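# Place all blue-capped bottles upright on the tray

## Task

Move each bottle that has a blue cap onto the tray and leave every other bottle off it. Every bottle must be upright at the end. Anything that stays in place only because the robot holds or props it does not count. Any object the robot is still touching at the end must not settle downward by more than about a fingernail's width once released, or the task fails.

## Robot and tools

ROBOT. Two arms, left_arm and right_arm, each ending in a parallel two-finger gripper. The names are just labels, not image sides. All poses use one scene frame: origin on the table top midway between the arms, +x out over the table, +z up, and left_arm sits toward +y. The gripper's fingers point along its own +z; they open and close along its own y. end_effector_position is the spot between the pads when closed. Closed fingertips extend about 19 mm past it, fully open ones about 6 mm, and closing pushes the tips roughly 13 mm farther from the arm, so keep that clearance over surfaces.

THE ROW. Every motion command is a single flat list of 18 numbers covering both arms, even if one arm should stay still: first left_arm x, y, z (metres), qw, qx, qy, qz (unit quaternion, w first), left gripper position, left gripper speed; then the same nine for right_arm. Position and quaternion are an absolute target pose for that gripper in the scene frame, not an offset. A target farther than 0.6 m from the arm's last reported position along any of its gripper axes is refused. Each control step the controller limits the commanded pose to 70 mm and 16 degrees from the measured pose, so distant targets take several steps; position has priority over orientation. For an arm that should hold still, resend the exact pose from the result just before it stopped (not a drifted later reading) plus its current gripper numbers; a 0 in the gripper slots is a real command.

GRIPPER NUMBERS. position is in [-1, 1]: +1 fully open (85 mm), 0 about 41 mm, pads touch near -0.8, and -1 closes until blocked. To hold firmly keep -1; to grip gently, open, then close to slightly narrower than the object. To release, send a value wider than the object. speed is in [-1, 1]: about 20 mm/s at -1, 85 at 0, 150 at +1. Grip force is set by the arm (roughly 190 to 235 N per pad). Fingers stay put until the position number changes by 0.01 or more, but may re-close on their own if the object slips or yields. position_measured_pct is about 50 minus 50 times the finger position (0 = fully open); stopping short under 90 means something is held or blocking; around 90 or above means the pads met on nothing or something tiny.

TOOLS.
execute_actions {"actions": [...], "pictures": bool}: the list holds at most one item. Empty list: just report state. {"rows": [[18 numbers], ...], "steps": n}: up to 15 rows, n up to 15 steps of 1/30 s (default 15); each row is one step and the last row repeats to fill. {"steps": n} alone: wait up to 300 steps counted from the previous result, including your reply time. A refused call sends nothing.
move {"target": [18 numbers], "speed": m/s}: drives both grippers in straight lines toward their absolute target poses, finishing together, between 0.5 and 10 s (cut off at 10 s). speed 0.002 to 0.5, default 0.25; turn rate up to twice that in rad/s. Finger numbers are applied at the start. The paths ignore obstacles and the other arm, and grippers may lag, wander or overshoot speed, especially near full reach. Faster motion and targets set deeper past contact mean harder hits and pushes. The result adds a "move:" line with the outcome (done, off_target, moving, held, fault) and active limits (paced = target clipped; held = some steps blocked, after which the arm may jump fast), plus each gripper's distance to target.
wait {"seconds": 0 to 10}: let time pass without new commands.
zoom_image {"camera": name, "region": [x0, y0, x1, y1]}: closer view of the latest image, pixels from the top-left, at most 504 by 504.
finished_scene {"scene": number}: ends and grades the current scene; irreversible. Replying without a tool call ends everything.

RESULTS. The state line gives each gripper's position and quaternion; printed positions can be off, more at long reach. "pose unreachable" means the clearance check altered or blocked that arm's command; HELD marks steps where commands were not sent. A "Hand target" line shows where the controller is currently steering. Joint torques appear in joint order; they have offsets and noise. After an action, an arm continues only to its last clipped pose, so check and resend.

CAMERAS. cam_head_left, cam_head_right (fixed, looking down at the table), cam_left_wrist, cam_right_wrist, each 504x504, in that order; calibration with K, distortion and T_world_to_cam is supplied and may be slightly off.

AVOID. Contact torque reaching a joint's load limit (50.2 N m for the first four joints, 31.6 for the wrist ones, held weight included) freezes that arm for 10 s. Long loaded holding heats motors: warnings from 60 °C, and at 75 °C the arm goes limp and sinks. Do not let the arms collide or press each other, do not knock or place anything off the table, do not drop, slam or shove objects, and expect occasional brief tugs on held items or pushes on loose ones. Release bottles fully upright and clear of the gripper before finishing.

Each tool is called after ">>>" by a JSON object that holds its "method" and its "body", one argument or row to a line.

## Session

>>> {"method": "execute_actions", "body": {
  "actions": []
}}

Scene clock: 0.00 s of 6400.00 s.
left_arm: end_effector_position=(+0.5290, +0.2916, +0.3730) position_measured_pct=0.0 end_effector_quat_wxyz=(+0.726, -0.396, +0.526, +0.201) | right_arm: end_effector_position=(+0.1042, -0.1611, +0.1038) position_measured_pct=0.0 end_effector_quat_wxyz=(+0.134, +0.549, +0.821, -0.083)
Joint positions: left_arm=[ 1.116  0.809 -0.431  1.736 -1.35   1.525  4.406] | right_arm=[-1.789  0.477  0.578  2.202 -0.036  0.754 -0.763]
Joint velocities: left_arm=[-0.     0.     0.     0.     0.    -0.001  0.001] | right_arm=[-0. -0.  0. -0. -0.  0.  0.]
Joint torques (N m, as the joint torque sensors report them, + toward a larger angle): no reading
Motor temperatures (°C, as the motors report them): left_arm=[27 27 26 25 32 29 35] | right_arm=[24 28 25 27 37 36 37]
Hand target (left_arm): +0.529, +0.292, +0.373; +0.726, -0.396, +0.526, +0.201
Hand target (right_arm): +0.104, -0.161, +0.104; +0.134, +0.549, +0.821, -0.083
camera_calibration (this result's frames):
cam_left_wrist: T_world_to_cam=[[-0.694344, 0.61781, -0.369048, 0.326748], [-0.396331, 0.0997551, 0.912672, -0.114103], [0.600673, 0.779974, 0.175593, -0.459977], [0, 0, 0, 1]] pos_world=[0.457949, 0.168284, 0.305494]
cam_right_wrist: T_world_to_cam=[[0.902411, 0.428785, 0.0424062, -0.037953], [0.403556, -0.875576, 0.265537, -0.148132], [0.150988, -0.22251, -0.963168, 0.188617], [0, 0, 0, 1]] pos_world=[0.0655498, -0.0714579, 0.222614]

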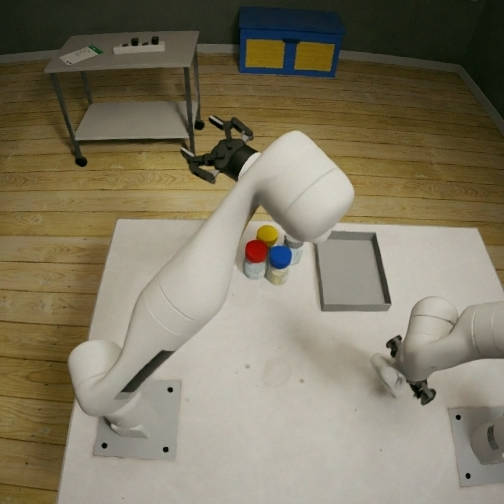

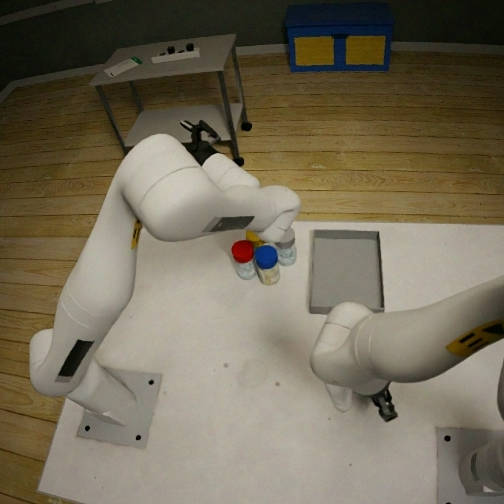

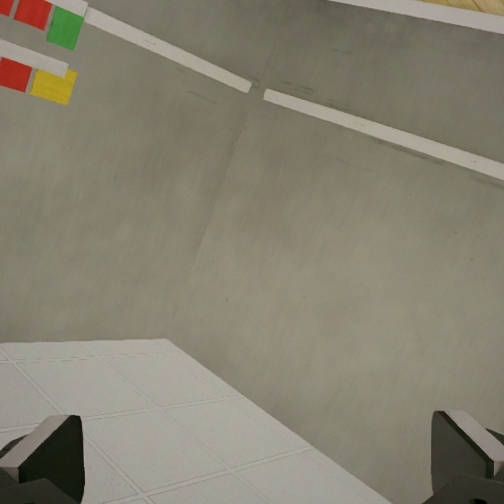

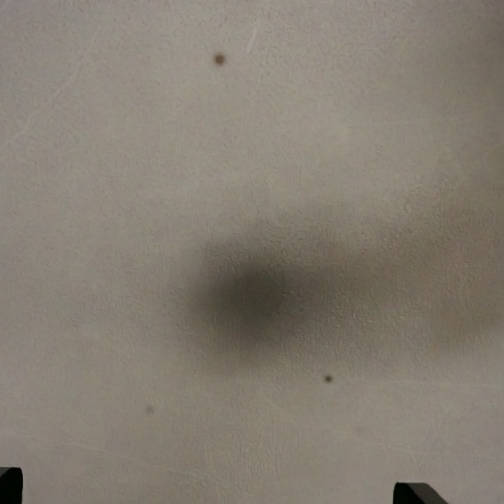

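>>> {"method": "move", "body": {
  "target": [0.35,0.35,0.42,0,1,0,0,1,0, 0.3,-0.5,0.25,0,0.409,0.912,0,1,0],
  "speed": 0.25
}}

>>> {"method": "move", "body": {
  "target": [0.40,0.10,0.33,0,1,0,0,1,0, 0.3,-0.5,0.25,0,0.409,0.912,0,1,0],
  "speed": 0.25
}}

Scene clock: 5.83 s of 6400.00 s.
left_arm: end_effector_position=(+0.3499, +0.3500, +0.4195) position_measured_pct=0.0 end_effector_quat_wxyz=(+0.001, +1.000, -0.002, +0.002) | right_arm: end_effector_position=(+0.2980, -0.5013, +0.2502) position_measured_pct=0.0 end_effector_quat_wxyz=(+0.000, +0.409, +0.913, -0.001)
Joint positions: left_arm=[ 0.692  0.022 -0.566  1.471  0.013  1.648  4.832] | right_arm=[-0.581  0.289  1.002  1.851 -0.265  1.145  1.294]
Joint velocities: left_arm=[-0.001 -0.006 -0.001  0.001  0.001 -0.    -0.001] | right_arm=[ 0.013  0.008  0.004 -0.003 -0.003  0.003  0.005]
Joint torques (N m, as the joint torque sensors report them, + toward a larger angle): left_arm=[ 0.17 -9.33 -0.44 -9.14  0.18  0.05  0.14] | right_arm=[ 0.36 -8.34  2.12 -7.71  0.25  0.46 -0.58]
Motor temperatures (°C, as the motors report them): left_arm=[27 27 26 25 32 29 35] | right_arm=[24 28 25 27 37 36 37]
Hand target (left_arm): +0.350, +0.350, +0.420; +0.001, +1.000, -0.001, +0.002
Hand target (right_arm): +0.298, -0.502, +0.250; -0.000, +0.409, +0.912, -0.001
Off the commanded pose (left_arm): 0.000 m, 0 deg.
Off the commanded pose (right_arm): 0.002 m, 0 deg.
move: done
camera_calibration (this result's frames):
cam_left_wrist: T_world_to_cam=[[0.0051851, -0.999867, -0.0154932, 0.356536], [-0.999358, -0.00573067, 0.0353791, 0.382647], [-0.0354632, 0.0152998, -0.999254, 0.577027], [0, 0, 0, 1]] pos_world=[0.401015, 0.349853, 0.568583]
cam_right_wrist: T_world_to_cam=[[0.720106, 0.692495, 0.0435752, 0.113034], [0.693863, -0.718536, -0.0475492, -0.492541], [-0.00161726, 0.0644757, -0.997918, 0.422696], [0, 0, 0, 1]] pos_world=[0.261043, -0.459437, 0.393471]

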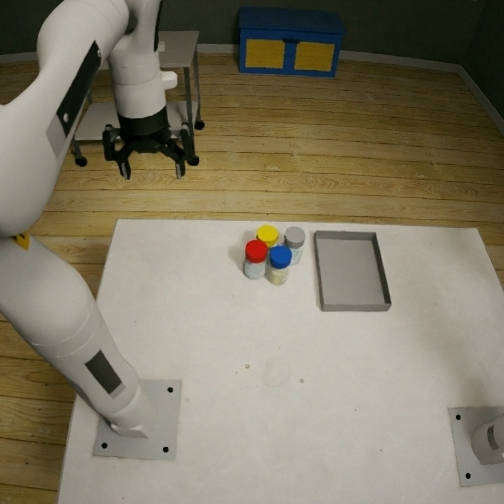

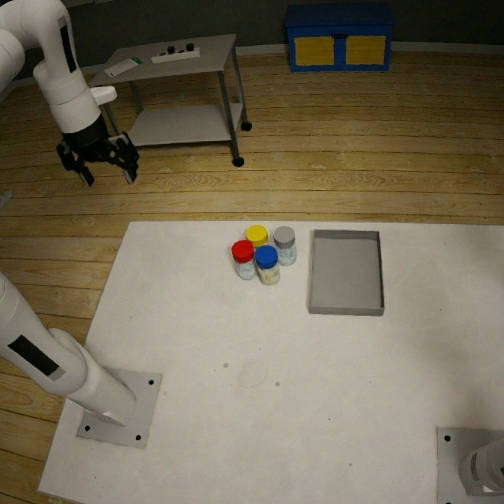

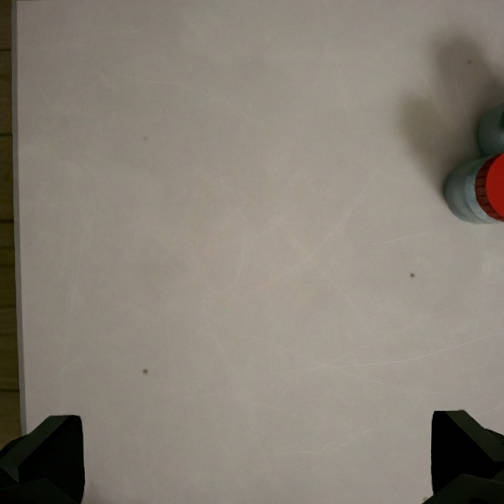

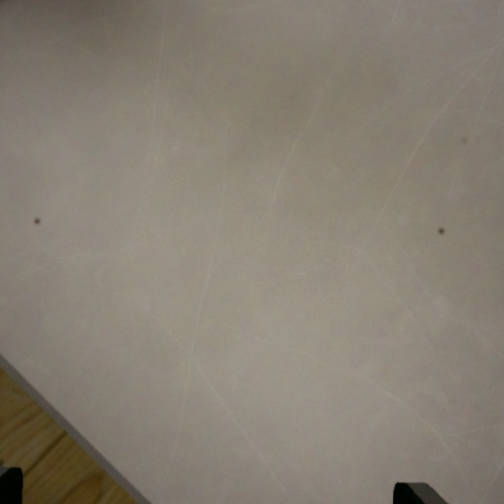

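Scene clock: 7.43 s of 6400.00 s.
left_arm: end_effector_position=(+0.3994, +0.1002, +0.3307) position_measured_pct=0.0 end_effector_quat_wxyz=(+0.000, +1.000, +0.000, +0.000) | right_arm: end_effector_position=(+0.3000, -0.5000, +0.2500) position_measured_pct=0.0 end_effector_quat_wxyz=(+0.000, +0.409, +0.912, -0.000)
Joint positions: left_arm=[ 0.912  0.425 -0.385  1.252  0.156  1.493  5.254] | right_arm=[-0.579  0.293  1.     1.847 -0.27   1.147  1.294]
Joint velocities: left_arm=[-0.001  0.007  0.001 -0.003 -0.     0.001  0.002] | right_arm=[ 0.     0.     0.    -0.003  0.     0.    -0.   ]
Joint torques (N m, as the joint torque sensors report them, + toward a larger angle): left_arm=[  0.11 -17.67  -1.28  -8.84  -0.11  -0.04  -0.02] | right_arm=[-0.03 -8.81  2.17 -7.98  0.1   0.32 -0.32]
Motor temperatures (°C, as the motors report them): left_arm=[27 27 26 25 32 29 35] | right_arm=[24 28 25 27 37 36 37]
Hand target (left_arm): +0.399, +0.100, +0.330; -0.000, +1.000, +0.000, +0.000
Hand target (right_arm): +0.300, -0.500, +0.250; +0.000, +0.409, +0.912, -0.000
Off the commanded pose (left_arm): 0.001 m, 0 deg.
Off the commanded pose (right_arm): 0.000 m, 0 deg.
move: done
camera_calibration (this result's frames):
cam_left_wrist: T_world_to_cam=[[0.0087231, -0.999817, -0.017054, 0.104284], [-0.999222, -0.00937147, 0.0383161, 0.433124], [-0.0384689, 0.0167065, -0.99912, 0.494851], [0, 0, 0, 1]] pos_world=[0.450913, 0.100057, 0.479599]
cam_right_wrist: T_world_to_cam=[[0.72062, 0.691868, 0.0450114, 0.109904], [0.693329, -0.718989, -0.0484763, -0.492861], [-0.0011765, 0.0661408, -0.99781, 0.423075], [0, 0, 0, 1]] pos_world=[0.263013, -0.458383, 0.393309]

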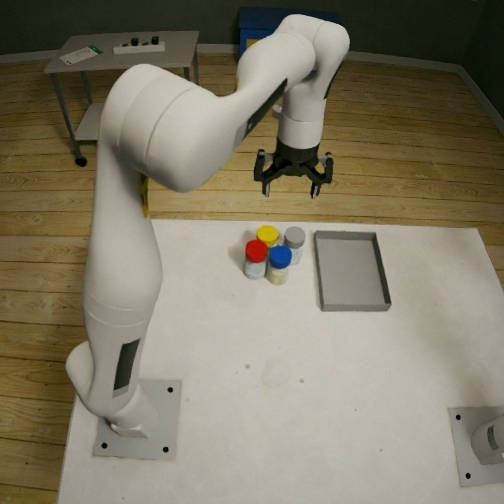

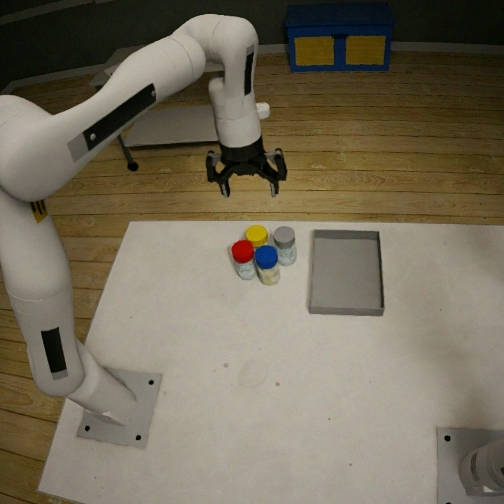

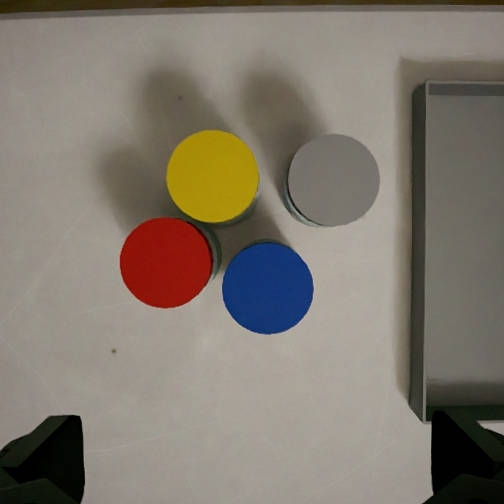

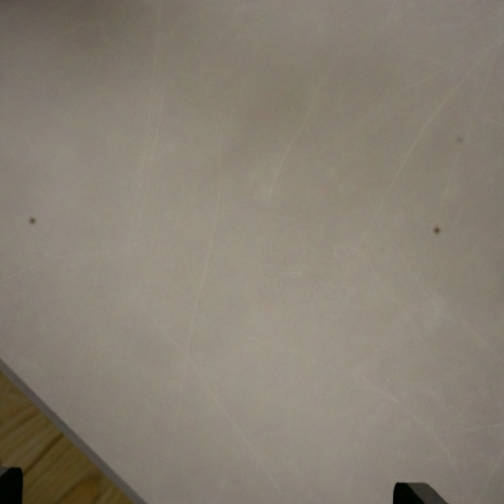

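>>> {"method": "move", "body": {
  "target": [0.409,0.093,0.16,0,0.966,0.259,0,0.7,0, 0.3,-0.5,0.25,0,0.409,0.912,0,1,0],
  "speed": 0.2
}}

Scene clock: 10.93 s of 6400.00 s.
left_arm: end_effector_position=(+0.4089, +0.0930, +0.1603) position_measured_pct=15.1 end_effector_quat_wxyz=(+0.000, +0.966, +0.259, +0.000) | right_arm: end_effector_position=(+0.3000, -0.5000, +0.2500) position_measured_pct=0.0 end_effector_quat_wxyz=(+0.000, +0.409, +0.912, -0.000)
Joint positions: left_arm=[ 0.966  0.602 -0.463  1.561  0.296  1.049  5.655] | right_arm=[-0.579  0.293  1.     1.847 -0.27   1.147  1.294]
Joint velocities: left_arm=[ 0.     0.003  0.     0.001 -0.    -0.003  0.   ] | right_arm=[ 0.001 -0.     0.001  0.001  0.    -0.     0.   ]
Joint torques (N m, as the joint torque sensors report them, + toward a larger angle): left_arm=[  0.04 -19.99  -1.83  -7.66   0.02   0.47  -0.07] | right_arm=[ 0.05 -8.8   2.23 -7.96  0.07  0.32 -0.36]
Motor temperatures (°C, as the motors report them): left_arm=[27 27 26 25 32 29 35] | right_arm=[24 28 25 27 37 36 37]
Hand target (left_arm): +0.409, +0.093, +0.160; -0.000, +0.966, +0.259, +0.000
Hand target (right_arm): +0.300, -0.500, +0.250; +0.000, +0.409, +0.912, +0.000
Off the commanded pose (left_arm): 0.000 m, 0 deg.
Off the commanded pose (right_arm): 0.000 m, 0 deg.
move: done
camera_calibration (this result's frames):
cam_left_wrist: T_world_to_cam=[[0.50752, -0.861472, -0.0170002, -0.122733], [-0.860618, -0.50778, 0.0386744, 0.438733], [-0.0419493, -0.00499735, -0.999107, 0.328573], [0, 0, 0, 1]] pos_world=[0.453655, 0.118691, 0.309226]
cam_right_wrist: T_world_to_cam=[[0.720628, 0.69186, 0.0450088, 0.1099], [0.693321, -0.718995, -0.048493, -0.492848], [-0.00118925, 0.066151, -0.997809, 0.42308], [0, 0, 0, 1]] pos_world=[0.263008, -0.458378, 0.393306]

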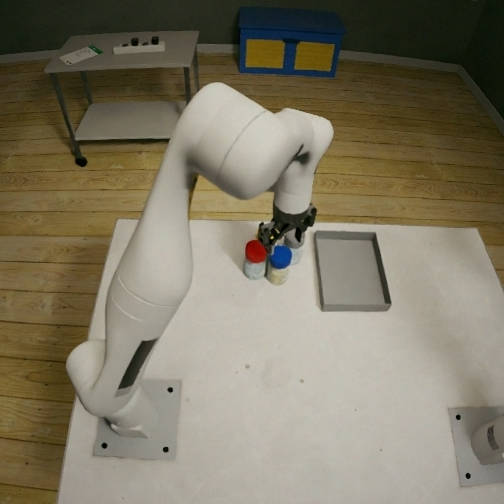

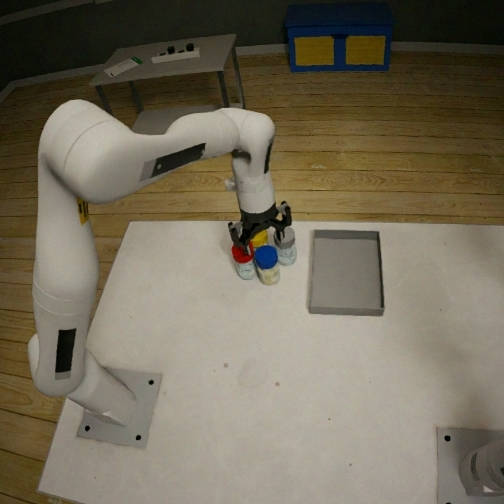

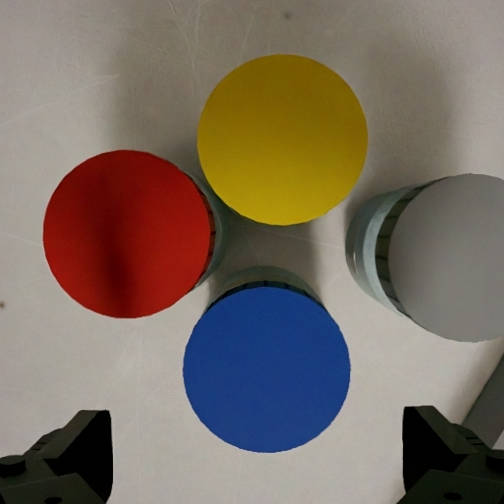

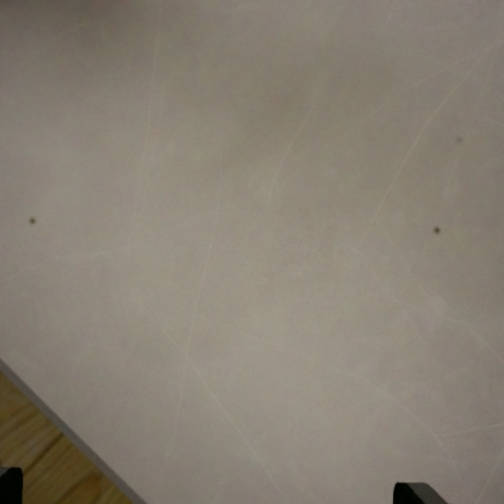

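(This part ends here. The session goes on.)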